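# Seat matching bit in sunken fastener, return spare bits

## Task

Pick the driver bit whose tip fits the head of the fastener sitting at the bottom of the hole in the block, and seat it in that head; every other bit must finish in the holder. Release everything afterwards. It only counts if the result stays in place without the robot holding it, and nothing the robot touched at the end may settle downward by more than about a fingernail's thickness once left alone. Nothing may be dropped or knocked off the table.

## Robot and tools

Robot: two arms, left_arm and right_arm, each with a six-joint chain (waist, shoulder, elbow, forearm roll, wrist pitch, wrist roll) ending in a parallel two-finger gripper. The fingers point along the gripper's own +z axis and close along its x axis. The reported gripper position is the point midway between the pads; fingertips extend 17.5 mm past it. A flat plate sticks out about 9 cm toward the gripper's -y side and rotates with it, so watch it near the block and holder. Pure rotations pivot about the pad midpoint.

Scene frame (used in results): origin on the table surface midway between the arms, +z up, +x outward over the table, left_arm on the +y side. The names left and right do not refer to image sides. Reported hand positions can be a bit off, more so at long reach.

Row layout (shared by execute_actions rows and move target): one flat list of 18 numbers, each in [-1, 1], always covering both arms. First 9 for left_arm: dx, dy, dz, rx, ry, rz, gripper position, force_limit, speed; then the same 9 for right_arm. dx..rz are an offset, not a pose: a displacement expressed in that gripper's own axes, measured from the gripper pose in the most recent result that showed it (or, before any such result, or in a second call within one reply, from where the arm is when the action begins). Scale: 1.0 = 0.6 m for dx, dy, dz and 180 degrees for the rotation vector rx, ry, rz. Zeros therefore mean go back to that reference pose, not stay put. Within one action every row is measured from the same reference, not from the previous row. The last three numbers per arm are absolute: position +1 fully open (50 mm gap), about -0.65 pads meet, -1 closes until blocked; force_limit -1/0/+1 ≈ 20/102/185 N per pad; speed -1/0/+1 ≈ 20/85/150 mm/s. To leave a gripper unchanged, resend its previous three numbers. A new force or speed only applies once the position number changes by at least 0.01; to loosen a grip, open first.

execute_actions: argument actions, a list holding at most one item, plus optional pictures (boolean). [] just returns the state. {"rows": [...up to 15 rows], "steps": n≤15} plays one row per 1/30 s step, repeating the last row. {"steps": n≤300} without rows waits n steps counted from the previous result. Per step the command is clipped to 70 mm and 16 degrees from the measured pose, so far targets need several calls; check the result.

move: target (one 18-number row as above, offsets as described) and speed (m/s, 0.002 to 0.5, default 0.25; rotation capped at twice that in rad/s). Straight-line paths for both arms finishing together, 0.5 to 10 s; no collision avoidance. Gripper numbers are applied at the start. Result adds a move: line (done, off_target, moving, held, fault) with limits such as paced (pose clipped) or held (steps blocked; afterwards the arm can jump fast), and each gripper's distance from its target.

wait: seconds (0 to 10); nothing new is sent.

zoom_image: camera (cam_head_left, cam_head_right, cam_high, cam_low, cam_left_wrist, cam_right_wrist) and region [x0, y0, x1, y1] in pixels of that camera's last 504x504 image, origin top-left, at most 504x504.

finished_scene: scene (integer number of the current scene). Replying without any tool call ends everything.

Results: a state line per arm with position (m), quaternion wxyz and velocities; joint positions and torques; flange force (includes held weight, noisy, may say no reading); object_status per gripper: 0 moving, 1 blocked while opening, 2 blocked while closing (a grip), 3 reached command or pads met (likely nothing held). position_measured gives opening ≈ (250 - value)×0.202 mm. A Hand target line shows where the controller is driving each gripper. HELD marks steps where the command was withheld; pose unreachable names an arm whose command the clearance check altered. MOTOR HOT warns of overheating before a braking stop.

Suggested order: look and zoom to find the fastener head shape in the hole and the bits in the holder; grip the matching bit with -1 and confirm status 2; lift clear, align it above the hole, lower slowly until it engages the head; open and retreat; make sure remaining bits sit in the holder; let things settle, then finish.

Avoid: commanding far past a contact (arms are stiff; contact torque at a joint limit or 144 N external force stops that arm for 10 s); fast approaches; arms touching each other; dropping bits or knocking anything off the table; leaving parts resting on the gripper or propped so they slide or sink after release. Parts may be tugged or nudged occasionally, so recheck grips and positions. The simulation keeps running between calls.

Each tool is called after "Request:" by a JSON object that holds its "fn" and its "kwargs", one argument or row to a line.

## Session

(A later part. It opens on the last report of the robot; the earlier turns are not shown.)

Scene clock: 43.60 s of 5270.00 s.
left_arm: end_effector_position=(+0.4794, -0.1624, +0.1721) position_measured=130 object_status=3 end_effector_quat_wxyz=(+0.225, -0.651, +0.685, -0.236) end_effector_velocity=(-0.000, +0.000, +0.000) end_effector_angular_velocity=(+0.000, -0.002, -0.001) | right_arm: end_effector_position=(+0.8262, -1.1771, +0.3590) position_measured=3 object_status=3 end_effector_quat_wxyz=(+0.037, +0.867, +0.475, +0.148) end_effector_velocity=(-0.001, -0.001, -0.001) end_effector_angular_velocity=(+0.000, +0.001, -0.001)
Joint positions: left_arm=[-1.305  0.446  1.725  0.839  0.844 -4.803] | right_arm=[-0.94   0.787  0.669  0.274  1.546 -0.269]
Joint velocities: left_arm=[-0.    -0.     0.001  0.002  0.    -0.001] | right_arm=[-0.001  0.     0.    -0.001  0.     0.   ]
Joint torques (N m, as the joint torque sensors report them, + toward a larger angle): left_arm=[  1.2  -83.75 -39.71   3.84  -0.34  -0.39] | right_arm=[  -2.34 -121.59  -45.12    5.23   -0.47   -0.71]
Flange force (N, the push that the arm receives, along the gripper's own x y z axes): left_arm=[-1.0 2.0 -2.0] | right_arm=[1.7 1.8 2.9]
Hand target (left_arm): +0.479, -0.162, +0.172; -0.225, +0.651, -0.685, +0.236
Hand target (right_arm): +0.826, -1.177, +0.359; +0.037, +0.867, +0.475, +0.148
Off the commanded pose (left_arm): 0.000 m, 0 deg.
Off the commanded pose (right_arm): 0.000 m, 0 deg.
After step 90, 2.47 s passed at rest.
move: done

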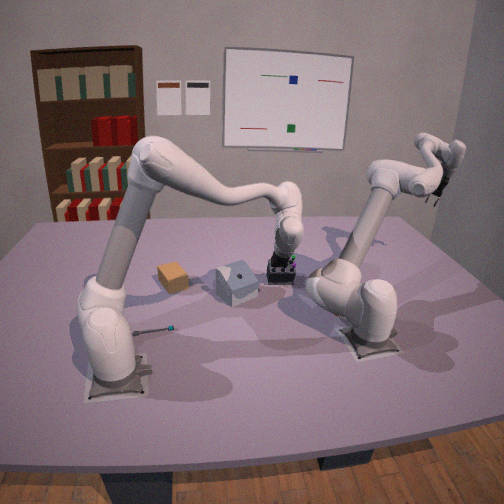

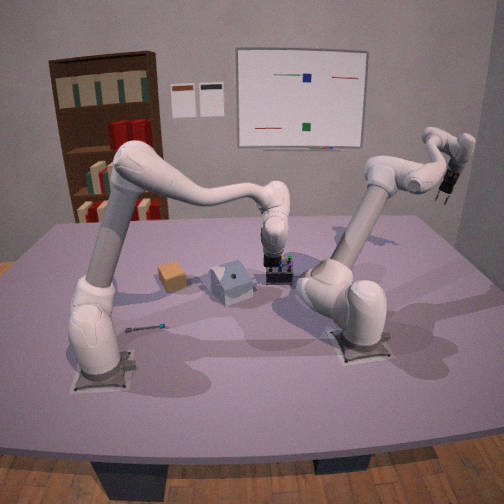

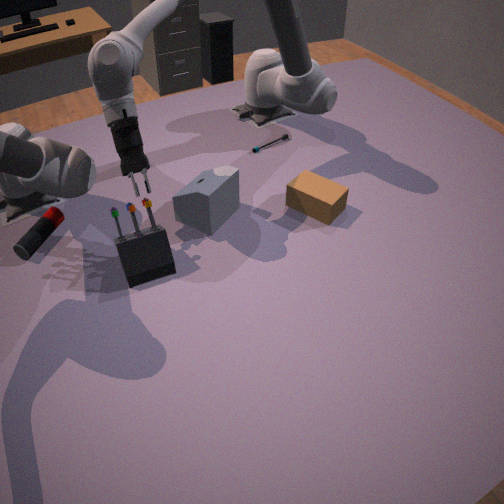

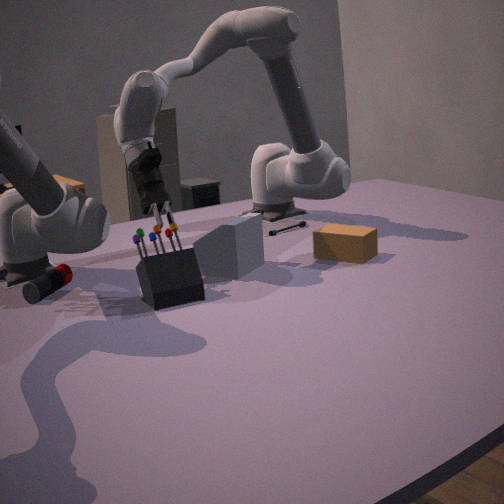

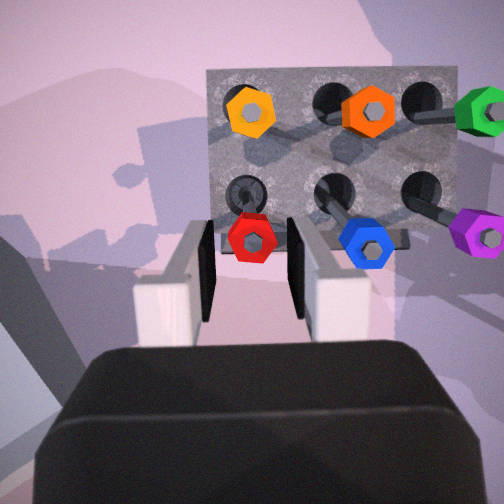

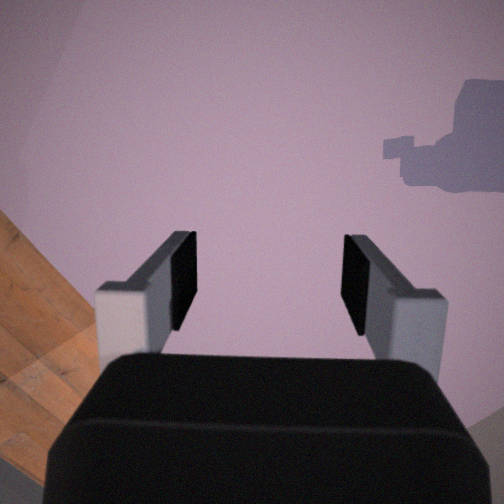

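Request:
{"fn": "move", "kwargs": {
  "target": [0.002,0.002,0,0,0,-0.135,0.15,0,0,0,0,0,0,0,0,1,0,0],
  "speed": 0.3
}}

Request:
{"fn": "move", "kwargs": {
  "target": [0,0,0.06,0,0,0,0.15,0,0,0,0,0,0,0,0,1,0,0],
  "speed": 0.04
}}

Scene clock: 48.47 s of 5270.00 s.
left_arm: end_effector_position=(+0.4783, -0.1636, +0.1713) position_measured=130 object_status=3 end_effector_quat_wxyz=(-0.170, +0.781, -0.533, +0.278) end_effector_velocity=(+0.000, +0.001, -0.001) end_effector_angular_velocity=(+0.003, -0.002, -0.002) | right_arm: end_effector_position=(+0.8262, -1.1771, +0.3590) position_measured=3 object_status=3 end_effector_quat_wxyz=(+0.037, +0.867, +0.475, +0.148) end_effector_velocity=(+0.000, +0.001, -0.000) end_effector_angular_velocity=(-0.000, +0.001, +0.001)
Joint positions: left_arm=[-1.31   0.46   1.702  0.832  0.854 -5.222] | right_arm=[-0.94   0.787  0.669  0.274  1.546 -0.269]
Joint velocities: left_arm=[-0.     0.     0.002  0.003  0.001 -0.   ] | right_arm=[ 0.001 -0.     0.    -0.001  0.    -0.   ]
Joint torques (N m, as the joint torque sensors report them, + toward a larger angle): left_arm=[ -0.06 -85.97 -40.13   3.74  -0.17   0.14] | right_arm=[  -0.18 -120.94  -44.41    5.36   -0.57   -0.5 ]
Flange force (N, the push that the arm receives, along the gripper's own x y z axes): left_arm=[-2.6 1.0 -0.1] | right_arm=[-0.5 2.8 0.8]
Hand target (left_arm): +0.478, -0.164, +0.171; -0.170, +0.781, -0.533, +0.278
Hand target (right_arm): +0.826, -1.177, +0.359; +0.037, +0.867, +0.475, +0.148
Off the commanded pose (left_arm): 0.000 m, 0 deg.
Off the commanded pose (right_arm): 0.000 m, 0 deg.
After step 90, 0.83 s passed at rest.
move: done

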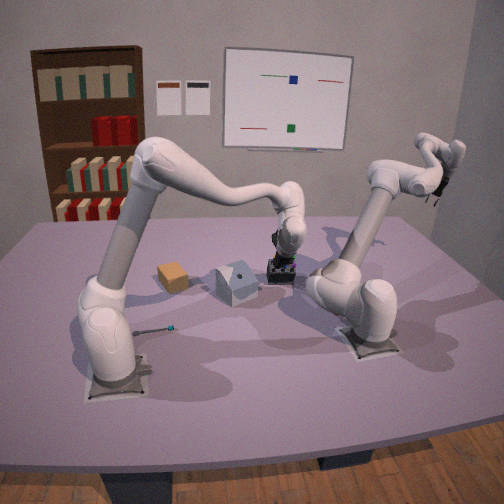

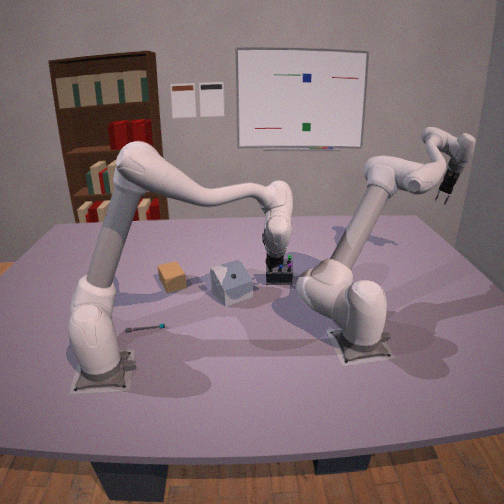

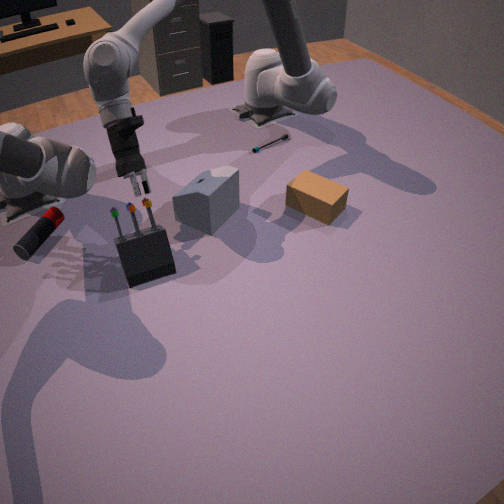

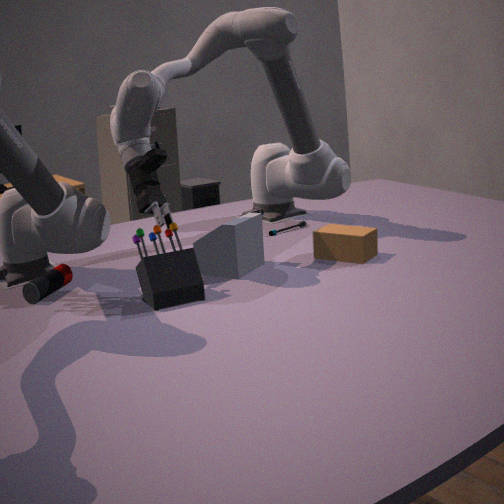

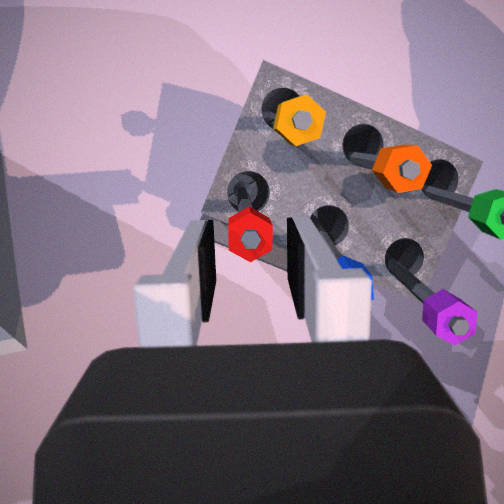

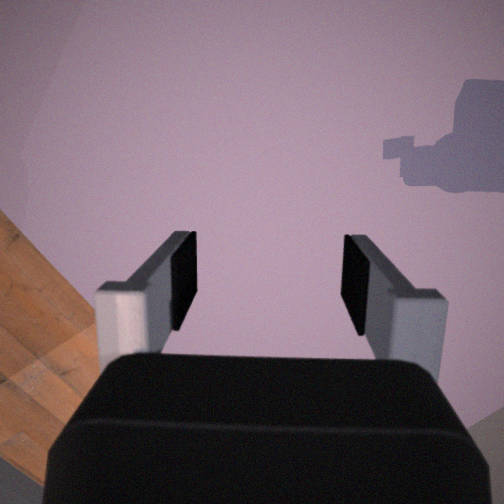

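Scene clock: 49.60 s of 5270.00 s.
left_arm: end_effector_position=(+0.5005, -0.1648, +0.1430) position_measured=130 object_status=3 end_effector_quat_wxyz=(-0.170, +0.781, -0.533, +0.278) end_effector_velocity=(-0.001, +0.001, -0.001) end_effector_angular_velocity=(+0.003, +0.001, -0.000) | right_arm: end_effector_position=(+0.8262, -1.1771, +0.3590) position_measured=3 object_status=3 end_effector_quat_wxyz=(+0.037, +0.867, +0.475, +0.148) end_effector_velocity=(+0.001, +0.001, -0.000) end_effector_angular_velocity=(+0.000, +0.000, +0.002)
Joint positions: left_arm=[-1.284  0.5    1.698  0.859  0.813 -5.239] | right_arm=[-0.94   0.787  0.669  0.274  1.546 -0.269]
Joint velocities: left_arm=[-0.001 -0.     0.002 -0.     0.001  0.   ] | right_arm=[ 0.001 -0.     0.001 -0.    -0.    -0.   ]
Joint torques (N m, as the joint torque sensors report them, + toward a larger angle): left_arm=[  1.22 -87.94 -39.17   4.04  -0.08   0.14] | right_arm=[   0.74 -122.4   -44.88    5.53   -0.46   -0.54]
Flange force (N, the push that the arm receives, along the gripper's own x y z axes): left_arm=[-3.0 0.8 -3.2] | right_arm=[-1.4 4.1 2.0]
Hand target (left_arm): +0.501, -0.165, +0.143; -0.170, +0.781, -0.533, +0.278
Hand target (right_arm): +0.826, -1.177, +0.359; +0.037, +0.867, +0.475, +0.148
Off the commanded pose (left_arm): 0.000 m, 0 deg.
Off the commanded pose (right_arm): 0.000 m, 0 deg.
move: done

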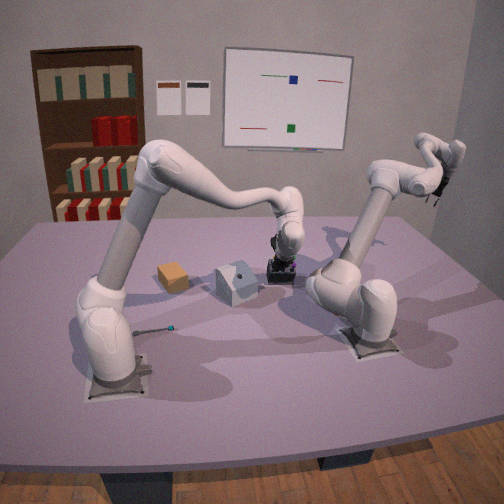

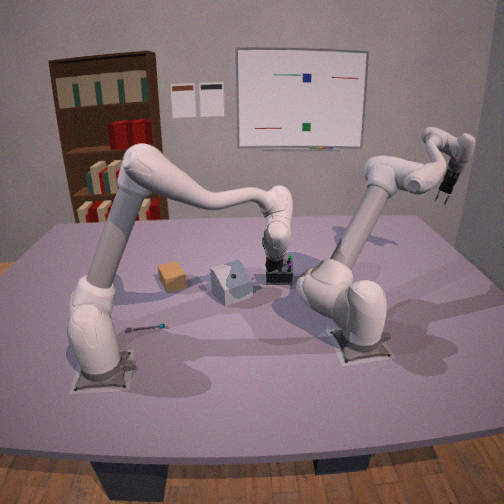

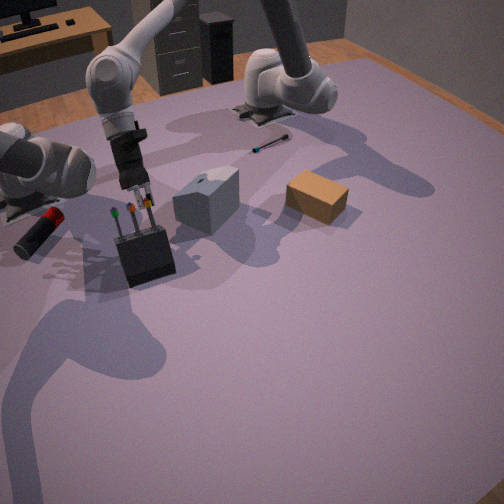

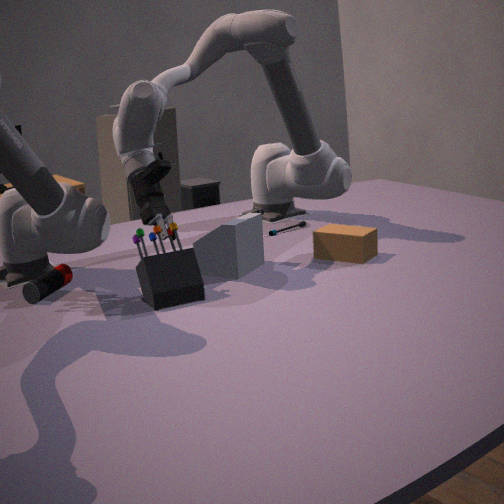

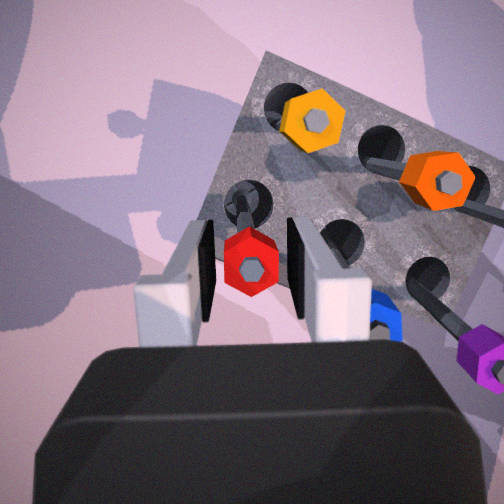

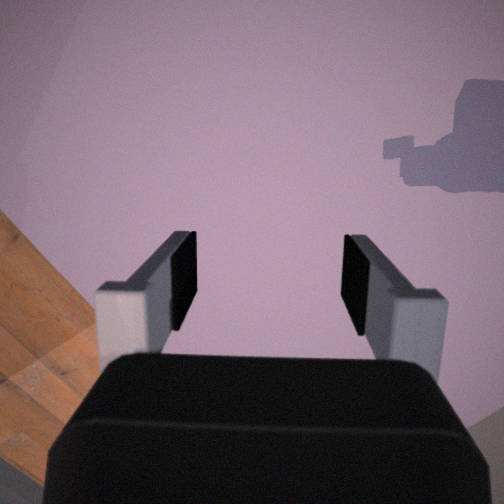

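Request:
{"fn": "move", "kwargs": {
  "target": [0,0,0.004,0,0,0,-1,-0.6,-0.5,0,0,0,0,0,0,1,0,0],
  "speed": 0.04
}}

Request:
{"fn": "move", "kwargs": {
  "target": [0.0075,-0.0165,-0.15,0,0,0,-1,-0.6,-0.5,0,0,0,0,0,0,1,0,0],
  "speed": 0.04
}}

Request:
{"fn": "zoom_image", "kwargs": {
  "camera": "cam_left_wrist",
  "region": [205,160,295,250]
}}

Scene clock: 53.53 s of 5270.00 s.
left_arm: end_effector_position=(+0.5020, -0.1651, +0.1414) position_measured=174 object_status=2 end_effector_quat_wxyz=(-0.170, +0.781, -0.533, +0.278) end_effector_velocity=(+0.001, -0.000, -0.001) end_effector_angular_velocity=(+0.000, +0.000, -0.000) | right_arm: end_effector_position=(+0.8262, -1.1771, +0.3590) position_measured=3 object_status=3 end_effector_quat_wxyz=(+0.037, +0.867, +0.475, +0.148) end_effector_velocity=(-0.001, -0.001, -0.001) end_effector_angular_velocity=(+0.002, -0.000, -0.001)
Joint positions: left_arm=[-1.282  0.503  1.697  0.861  0.811 -5.241] | right_arm=[-0.94   0.787  0.669  0.274  1.546 -0.269]
Joint velocities: left_arm=[ 0.001  0.001 -0.001  0.    -0.001  0.   ] | right_arm=[-0.001  0.     0.001  0.002  0.    -0.001]
Joint torques (N m, as the joint torque sensors report them, + toward a larger angle): left_arm=[ 32.45 -22.21 -10.54   1.16  -2.62   0.11] | right_arm=[  -1.23 -120.08  -44.77    5.25   -0.59   -0.42]
Flange force (N, the push that the arm receives, along the gripper's own x y z axes): left_arm=[-0.6 -8.5 -97.5] | right_arm=[1.7 -0.2 2.1]
Hand target (left_arm): +0.502, -0.165, +0.141; -0.170, +0.781, -0.533, +0.278
Hand target (right_arm): +0.826, -1.177, +0.359; +0.037, +0.867, +0.475, +0.148
Off the commanded pose (left_arm): 0.000 m, 0 deg.
Off the commanded pose (right_arm): 0.000 m, 0 deg.
After step 90, 0.23 s passed at rest.
move: done

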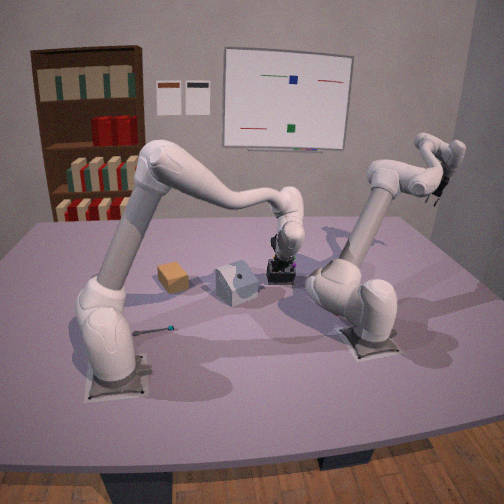

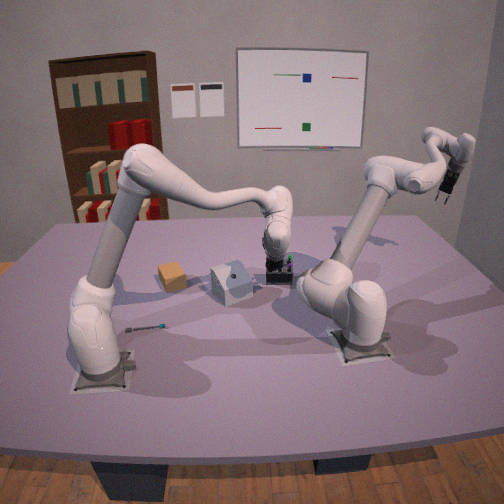

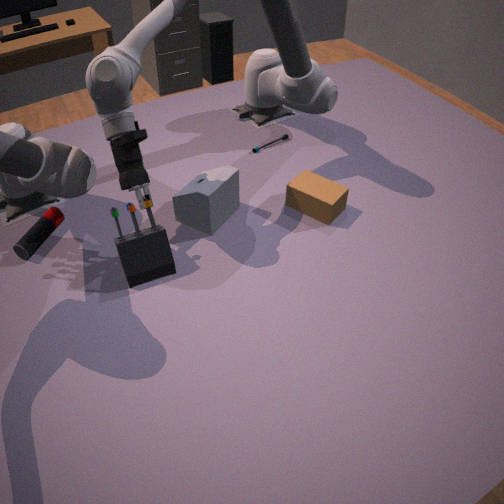

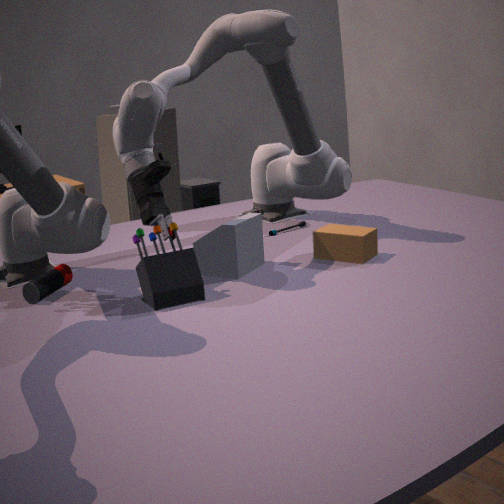

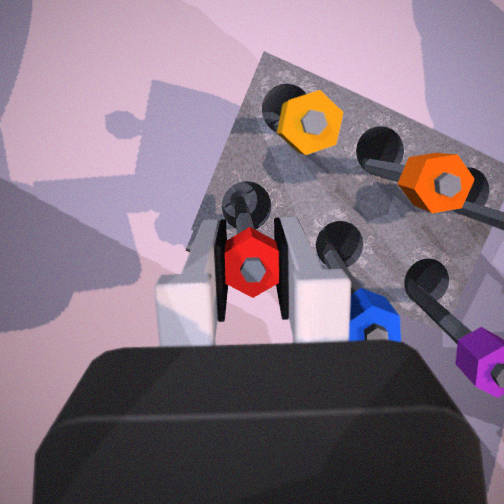

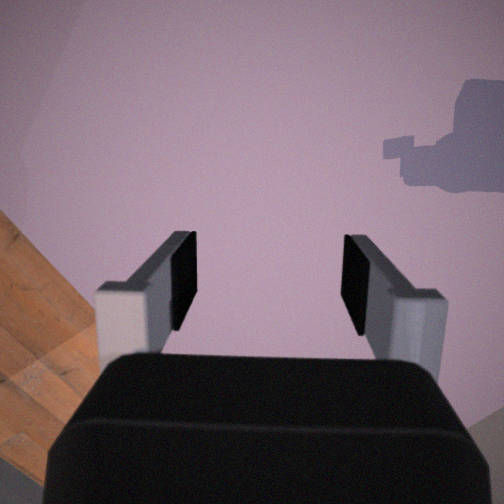

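Scene clock: 56.03 s of 5270.00 s.
left_arm: end_effector_position=(+0.4551, -0.1625, +0.2189) position_measured=174 object_status=2 end_effector_quat_wxyz=(-0.170, +0.781, -0.533, +0.278) end_effector_velocity=(-0.001, -0.000, -0.001) end_effector_angular_velocity=(+0.001, +0.000, -0.001) | right_arm: end_effector_position=(+0.8262, -1.1771, +0.3590) position_measured=3 object_status=3 end_effector_quat_wxyz=(+0.037, +0.867, +0.475, +0.148) end_effector_velocity=(-0.000, -0.000, -0.000) end_effector_angular_velocity=(-0.001, +0.001, -0.001)
Joint positions: left_arm=[-1.339  0.404  1.688  0.79   0.919 -5.179] | right_arm=[-0.94   0.787  0.669  0.274  1.546 -0.269]
Joint velocities: left_arm=[-0.001  0.     0.001 -0.    -0.    -0.   ] | right_arm=[-0.     0.    -0.    -0.001  0.     0.   ]
Joint torques (N m, as the joint torque sensors report them, + toward a larger angle): left_arm=[ -2.6  -82.07 -42.19   4.01  -0.22   0.2 ] | right_arm=[  -1.17 -122.23  -45.05    5.2    -0.4    -0.44]
Flange force (N, the push that the arm receives, along the gripper's own x y z axes): left_arm=[-4.3 -0.1 3.3] | right_arm=[0.8 3.3 2.8]
Hand target (left_arm): +0.455, -0.162, +0.219; -0.170, +0.781, -0.533, +0.278
Hand target (right_arm): +0.826, -1.177, +0.359; +0.037, +0.867, +0.475, +0.148
Off the commanded pose (left_arm): 0.000 m, 0 deg.
Off the commanded pose (right_arm): 0.000 m, 0 deg.
move: done

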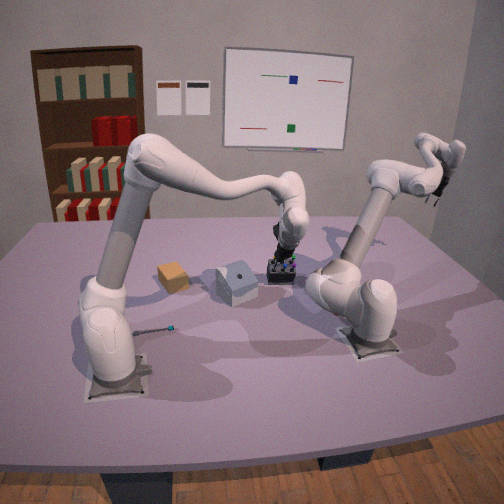

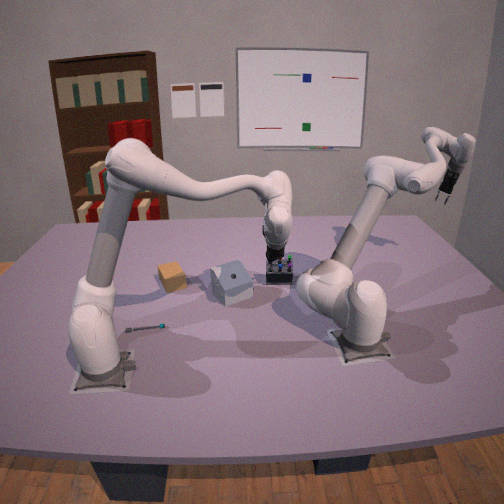

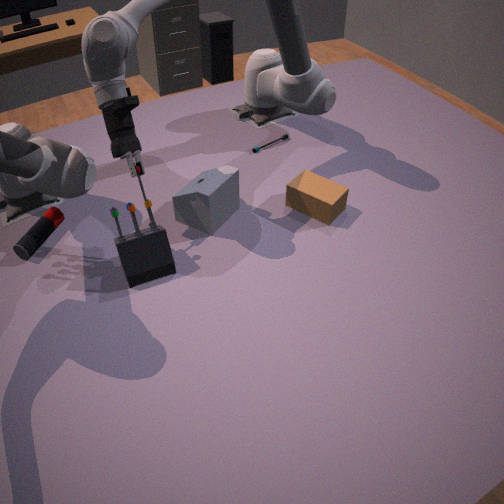

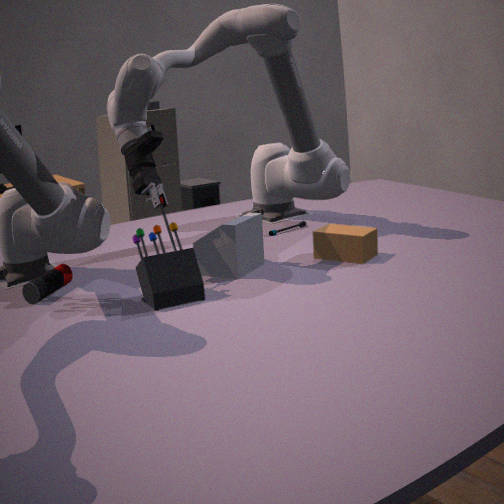

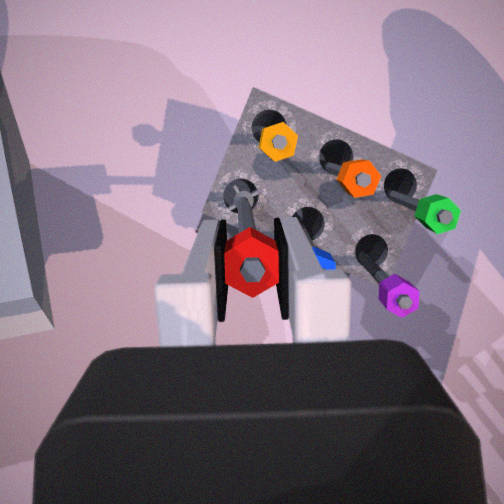

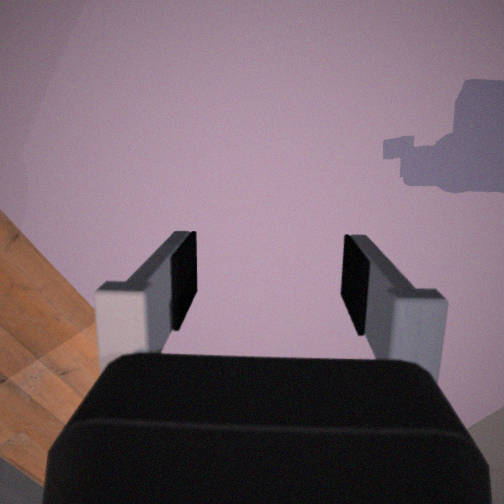

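Region (205, 160, 295, 250) of cam_left_wrist's 504x504 image, scaled by 5.600, with more detail than that image has.

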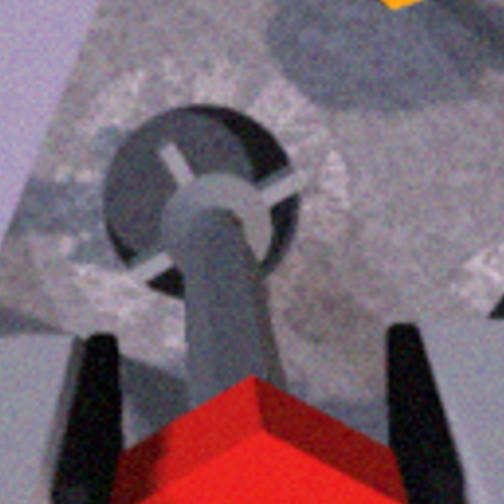

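Request:
{"fn": "move", "kwargs": {
  "target": [0,0,-0.1,0,0,0,-1,-0.6,-0.5,0,0,0,0,0,0,1,0,0],
  "speed": 0.15
}}

Request:
{"fn": "move", "kwargs": {
  "target": [-0.217,-0.037,-0.025,-0.026,-0.112,0.044,-1,-0.6,-0.5,0,0,0,0,0,0,1,0,0],
  "speed": 0.15
}}

Request:
{"fn": "zoom_image", "kwargs": {
  "camera": "cam_left_wrist",
  "region": [200,150,290,240]
}}

Scene clock: 64.50 s of 5270.00 s.
left_arm: end_effector_position=(+0.4182, -0.1605, +0.2662) position_measured=174 object_status=2 end_effector_quat_wxyz=(-0.170, +0.781, -0.533, +0.278) end_effector_velocity=(+0.000, +0.000, +0.000) end_effector_angular_velocity=(-0.001, +0.000, +0.002) | right_arm: end_effector_position=(+0.8262, -1.1771, +0.3590) position_measured=3 object_status=3 end_effector_quat_wxyz=(+0.037, +0.867, +0.475, +0.148) end_effector_velocity=(+0.001, +0.001, +0.001) end_effector_angular_velocity=(+0.001, -0.001, +0.002)
Joint positions: left_arm=[-1.387  0.346  1.678  0.755  0.998 -5.157] | right_arm=[-0.94   0.787  0.669  0.274  1.546 -0.269]
Joint velocities: left_arm=[ 0.001 -0.    -0.001 -0.001  0.    -0.001] | right_arm=[ 0.001 -0.    -0.001  0.002  0.001 -0.   ]
Joint torques (N m, as the joint torque sensors report them, + toward a larger angle): left_arm=[  1.2  -77.52 -43.06   4.22  -0.37  -0.19] | right_arm=[  -1.59 -122.09  -44.81    5.39   -0.75   -0.61]
Flange force (N, the push that the arm receives, along the gripper's own x y z axes): left_arm=[-3.3 1.1 -1.3] | right_arm=[1.1 4.9 1.7]
Hand target (left_arm): +0.418, -0.160, +0.266; -0.170, +0.781, -0.533, +0.278
Hand target (right_arm): +0.826, -1.177, +0.359; +0.037, +0.867, +0.475, +0.148
Off the commanded pose (left_arm): 0.000 m, 0 deg.
Off the commanded pose (right_arm): 0.000 m, 0 deg.
After step 90, 4.73 s passed at rest.
move: done

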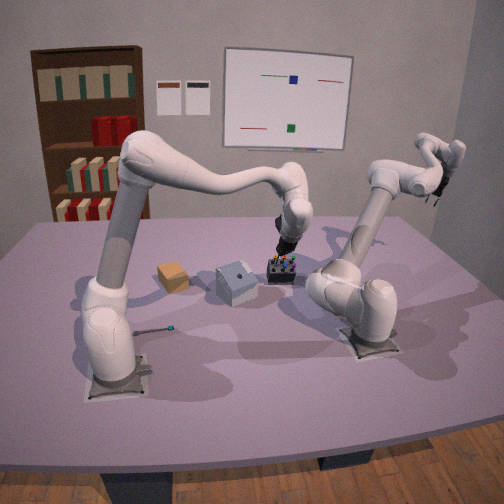

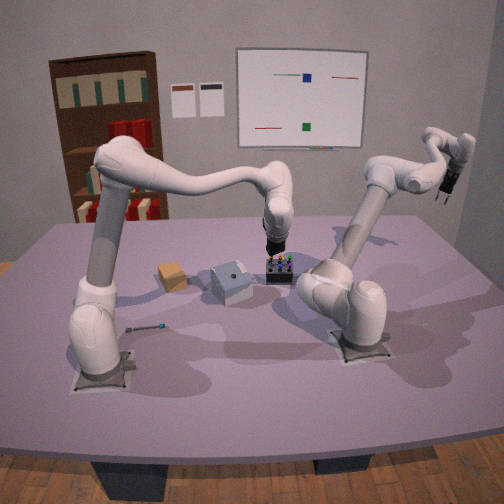

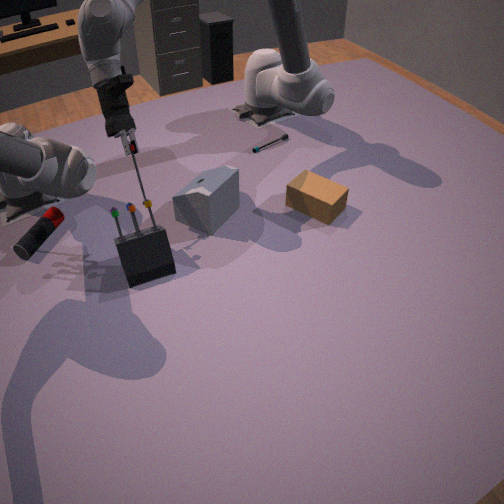

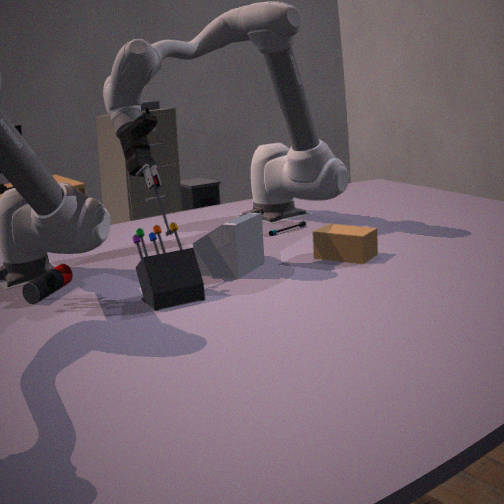

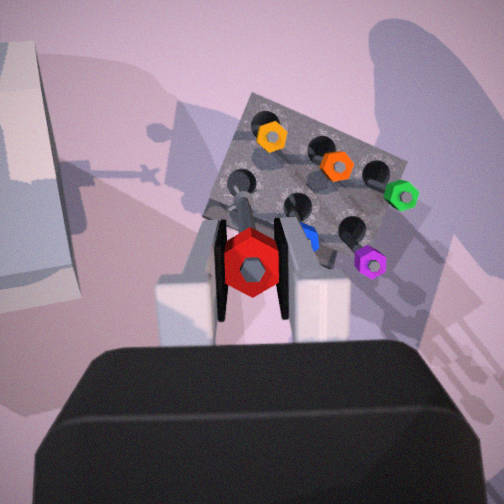

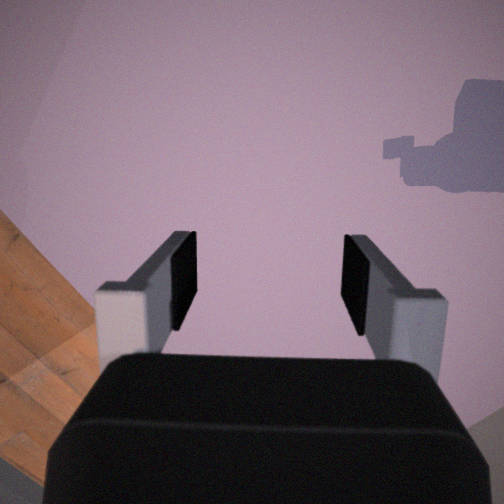

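Scene clock: 66.07 s of 5270.00 s.
left_arm: end_effector_position=(+0.3894, -0.0311, +0.2574) position_measured=174 object_status=2 end_effector_quat_wxyz=(-0.247, +0.785, -0.558, +0.104) end_effector_velocity=(-0.000, -0.001, +0.000) end_effector_angular_velocity=(+0.000, -0.001, -0.002) | right_arm: end_effector_position=(+0.8262, -1.1771, +0.3590) position_measured=3 object_status=3 end_effector_quat_wxyz=(+0.037, +0.867, +0.475, +0.148) end_effector_velocity=(-0.000, -0.000, -0.000) end_effector_angular_velocity=(+0.001, +0.000, +0.000)
Joint positions: left_arm=[-1.337  0.294  1.721  0.556  1.288 -4.887] | right_arm=[-0.94   0.787  0.669  0.274  1.546 -0.269]
Joint velocities: left_arm=[-0.001  0.    -0.     0.001 -0.     0.   ] | right_arm=[-0.     0.001 -0.     0.     0.    -0.   ]
Joint torques (N m, as the joint torque sensors report them, + toward a larger angle): left_arm=[  0.63 -70.89 -43.23   4.69   0.57  -0.17] | right_arm=[  -2.38 -120.77  -44.      5.38   -0.39   -0.54]
Flange force (N, the push that the arm receives, along the gripper's own x y z axes): left_arm=[-5.7 2.9 2.5] | right_arm=[1.8 5.1 1.3]
Hand target (left_arm): +0.389, -0.031, +0.257; -0.247, +0.785, -0.558, +0.103
Hand target (right_arm): +0.826, -1.177, +0.359; +0.037, +0.867, +0.475, +0.148
Off the commanded pose (left_arm): 0.000 m, 0 deg.
Off the commanded pose (right_arm): 0.000 m, 0 deg.
move: done

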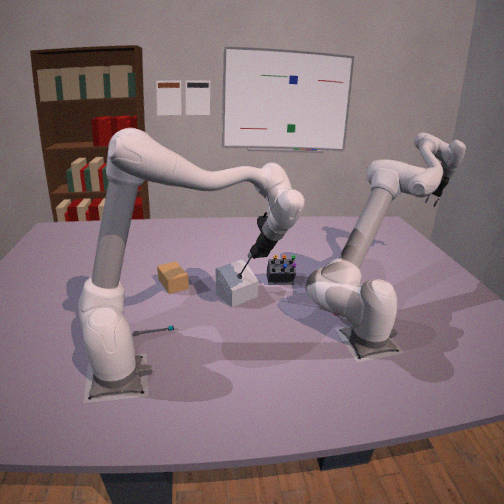

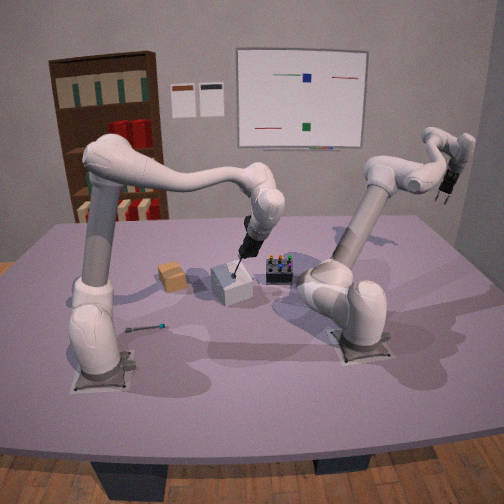

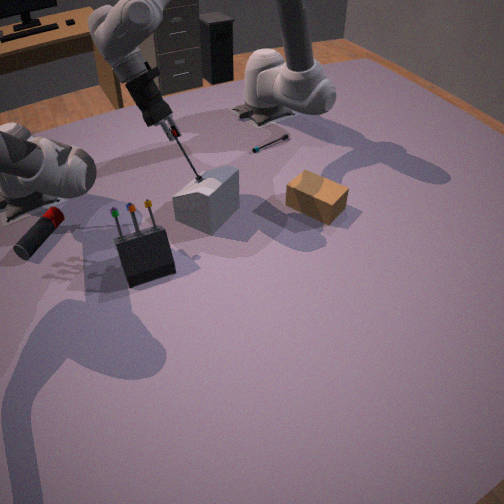

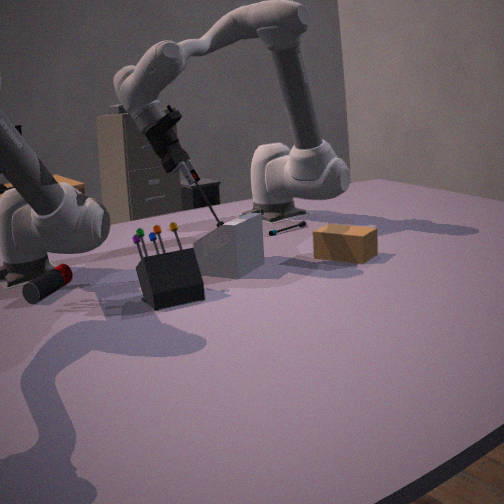

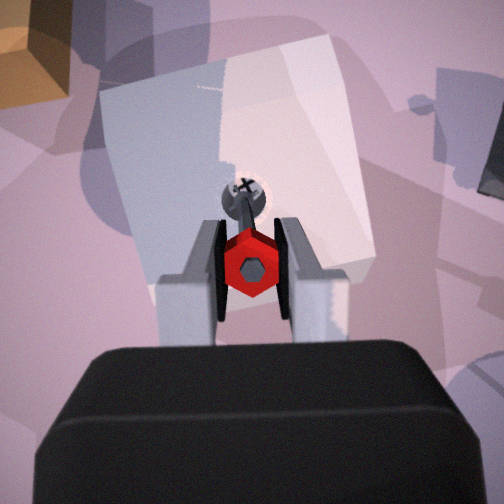

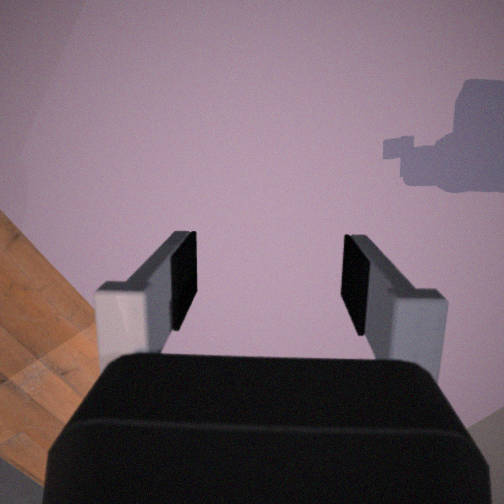

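Region (200, 150, 290, 240) of cam_left_wrist's 504x504 image, scaled by 5.600, with more detail than that image has.

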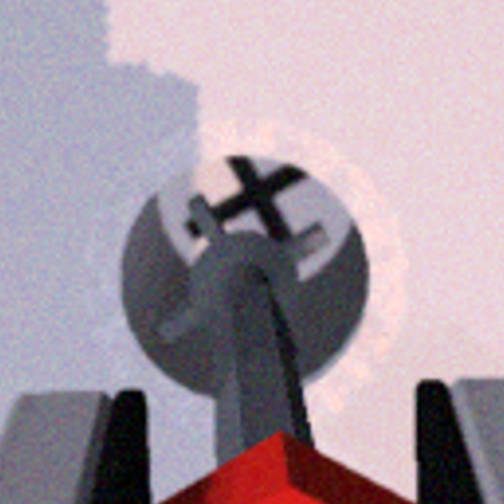

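Request:
{"fn": "move", "kwargs": {
  "target": [0,0.005,0.06,0,0,0.012,-1,-0.6,-0.5,0,0,0,0,0,0,1,0,0],
  "speed": 0.025
}}

Request:
{"fn": "zoom_image", "kwargs": {
  "camera": "cam_left_wrist",
  "region": [200,150,290,240]
}}

Scene clock: 70.50 s of 5270.00 s.
left_arm: end_effector_position=(+0.4027, -0.0220, +0.2251) position_measured=174 object_status=2 end_effector_quat_wxyz=(-0.249, +0.775, -0.573, +0.099) end_effector_velocity=(-0.000, -0.001, +0.001) end_effector_angular_velocity=(-0.001, -0.001, -0.001) | right_arm: end_effector_position=(+0.8262, -1.1771, +0.3590) position_measured=3 object_status=3 end_effector_quat_wxyz=(+0.037, +0.867, +0.475, +0.148) end_effector_velocity=(-0.001, -0.001, -0.001) end_effector_angular_velocity=(+0.001, +0.001, -0.001)
Joint positions: left_arm=[-1.314  0.313  1.76   0.571  1.228 -4.864] | right_arm=[-0.94   0.787  0.669  0.274  1.546 -0.269]
Joint velocities: left_arm=[-0.001  0.    -0.001  0.001  0.    -0.001] | right_arm=[-0.001  0.001  0.    -0.     0.     0.   ]
Joint torques (N m, as the joint torque sensors report them, + toward a larger angle): left_arm=[ -0.39 -73.81 -41.58   4.59   0.39   0.2 ] | right_arm=[  -0.24 -122.62  -44.04    5.25   -0.74   -0.6 ]
Flange force (N, the push that the arm receives, along the gripper's own x y z axes): left_arm=[-1.3 1.9 2.8] | right_arm=[-2.5 10.1 0.5]
Hand target (left_arm): +0.403, -0.022, +0.225; -0.249, +0.775, -0.573, +0.099
Hand target (right_arm): +0.826, -1.177, +0.359; +0.037, +0.867, +0.475, +0.148
Off the commanded pose (left_arm): 0.000 m, 0 deg.
Off the commanded pose (right_arm): 0.000 m, 0 deg.
move: done

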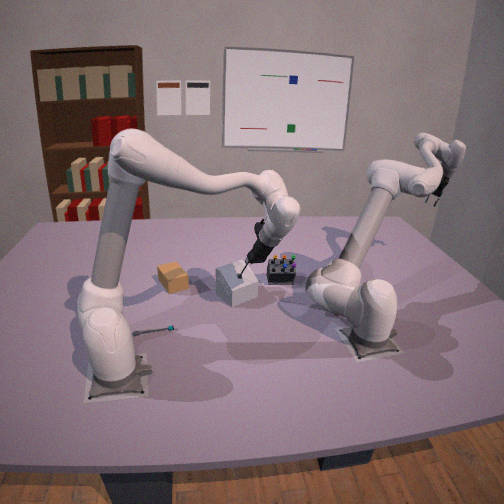

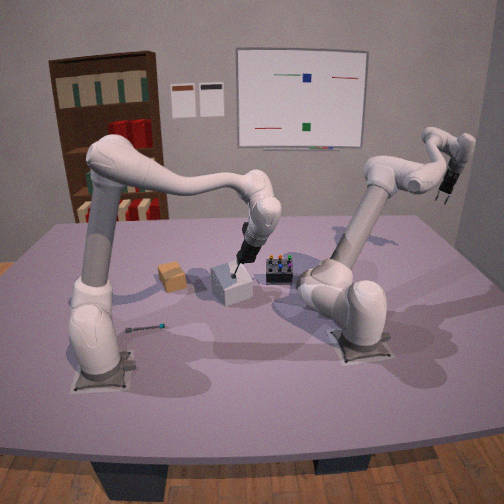

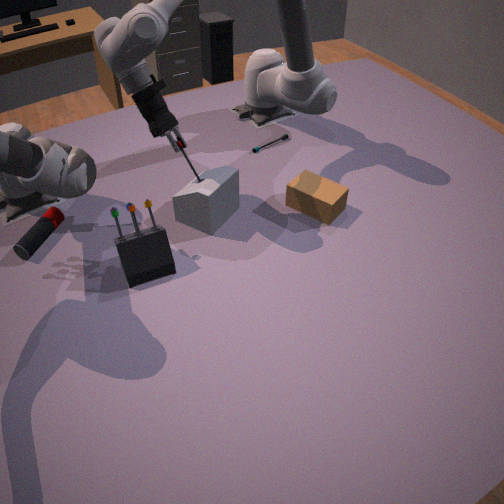

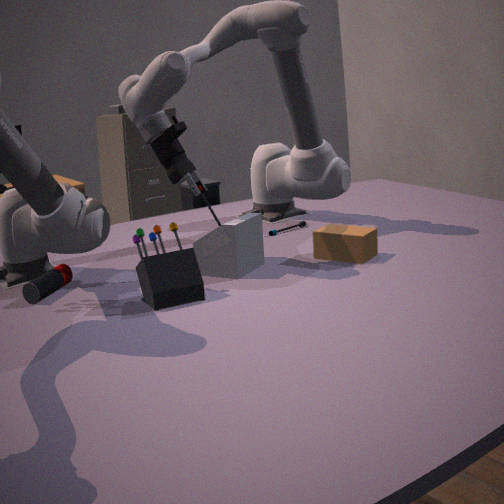

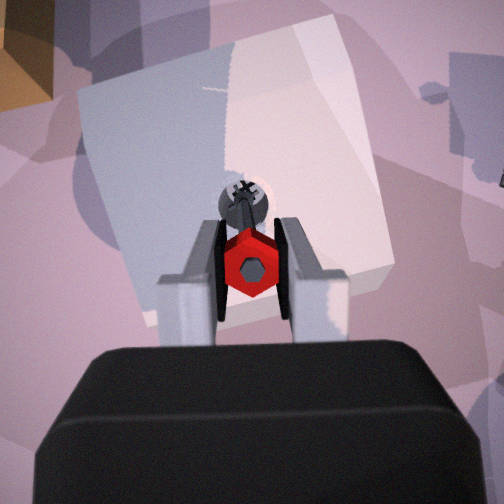

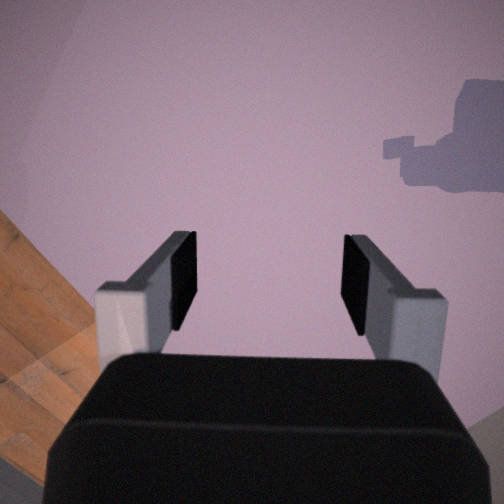

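Region (200, 150, 290, 240) of cam_left_wrist's 504x504 image, scaled by 5.600, with more detail than that image has.

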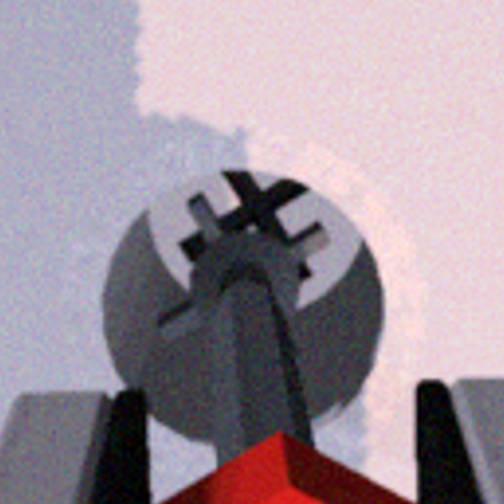

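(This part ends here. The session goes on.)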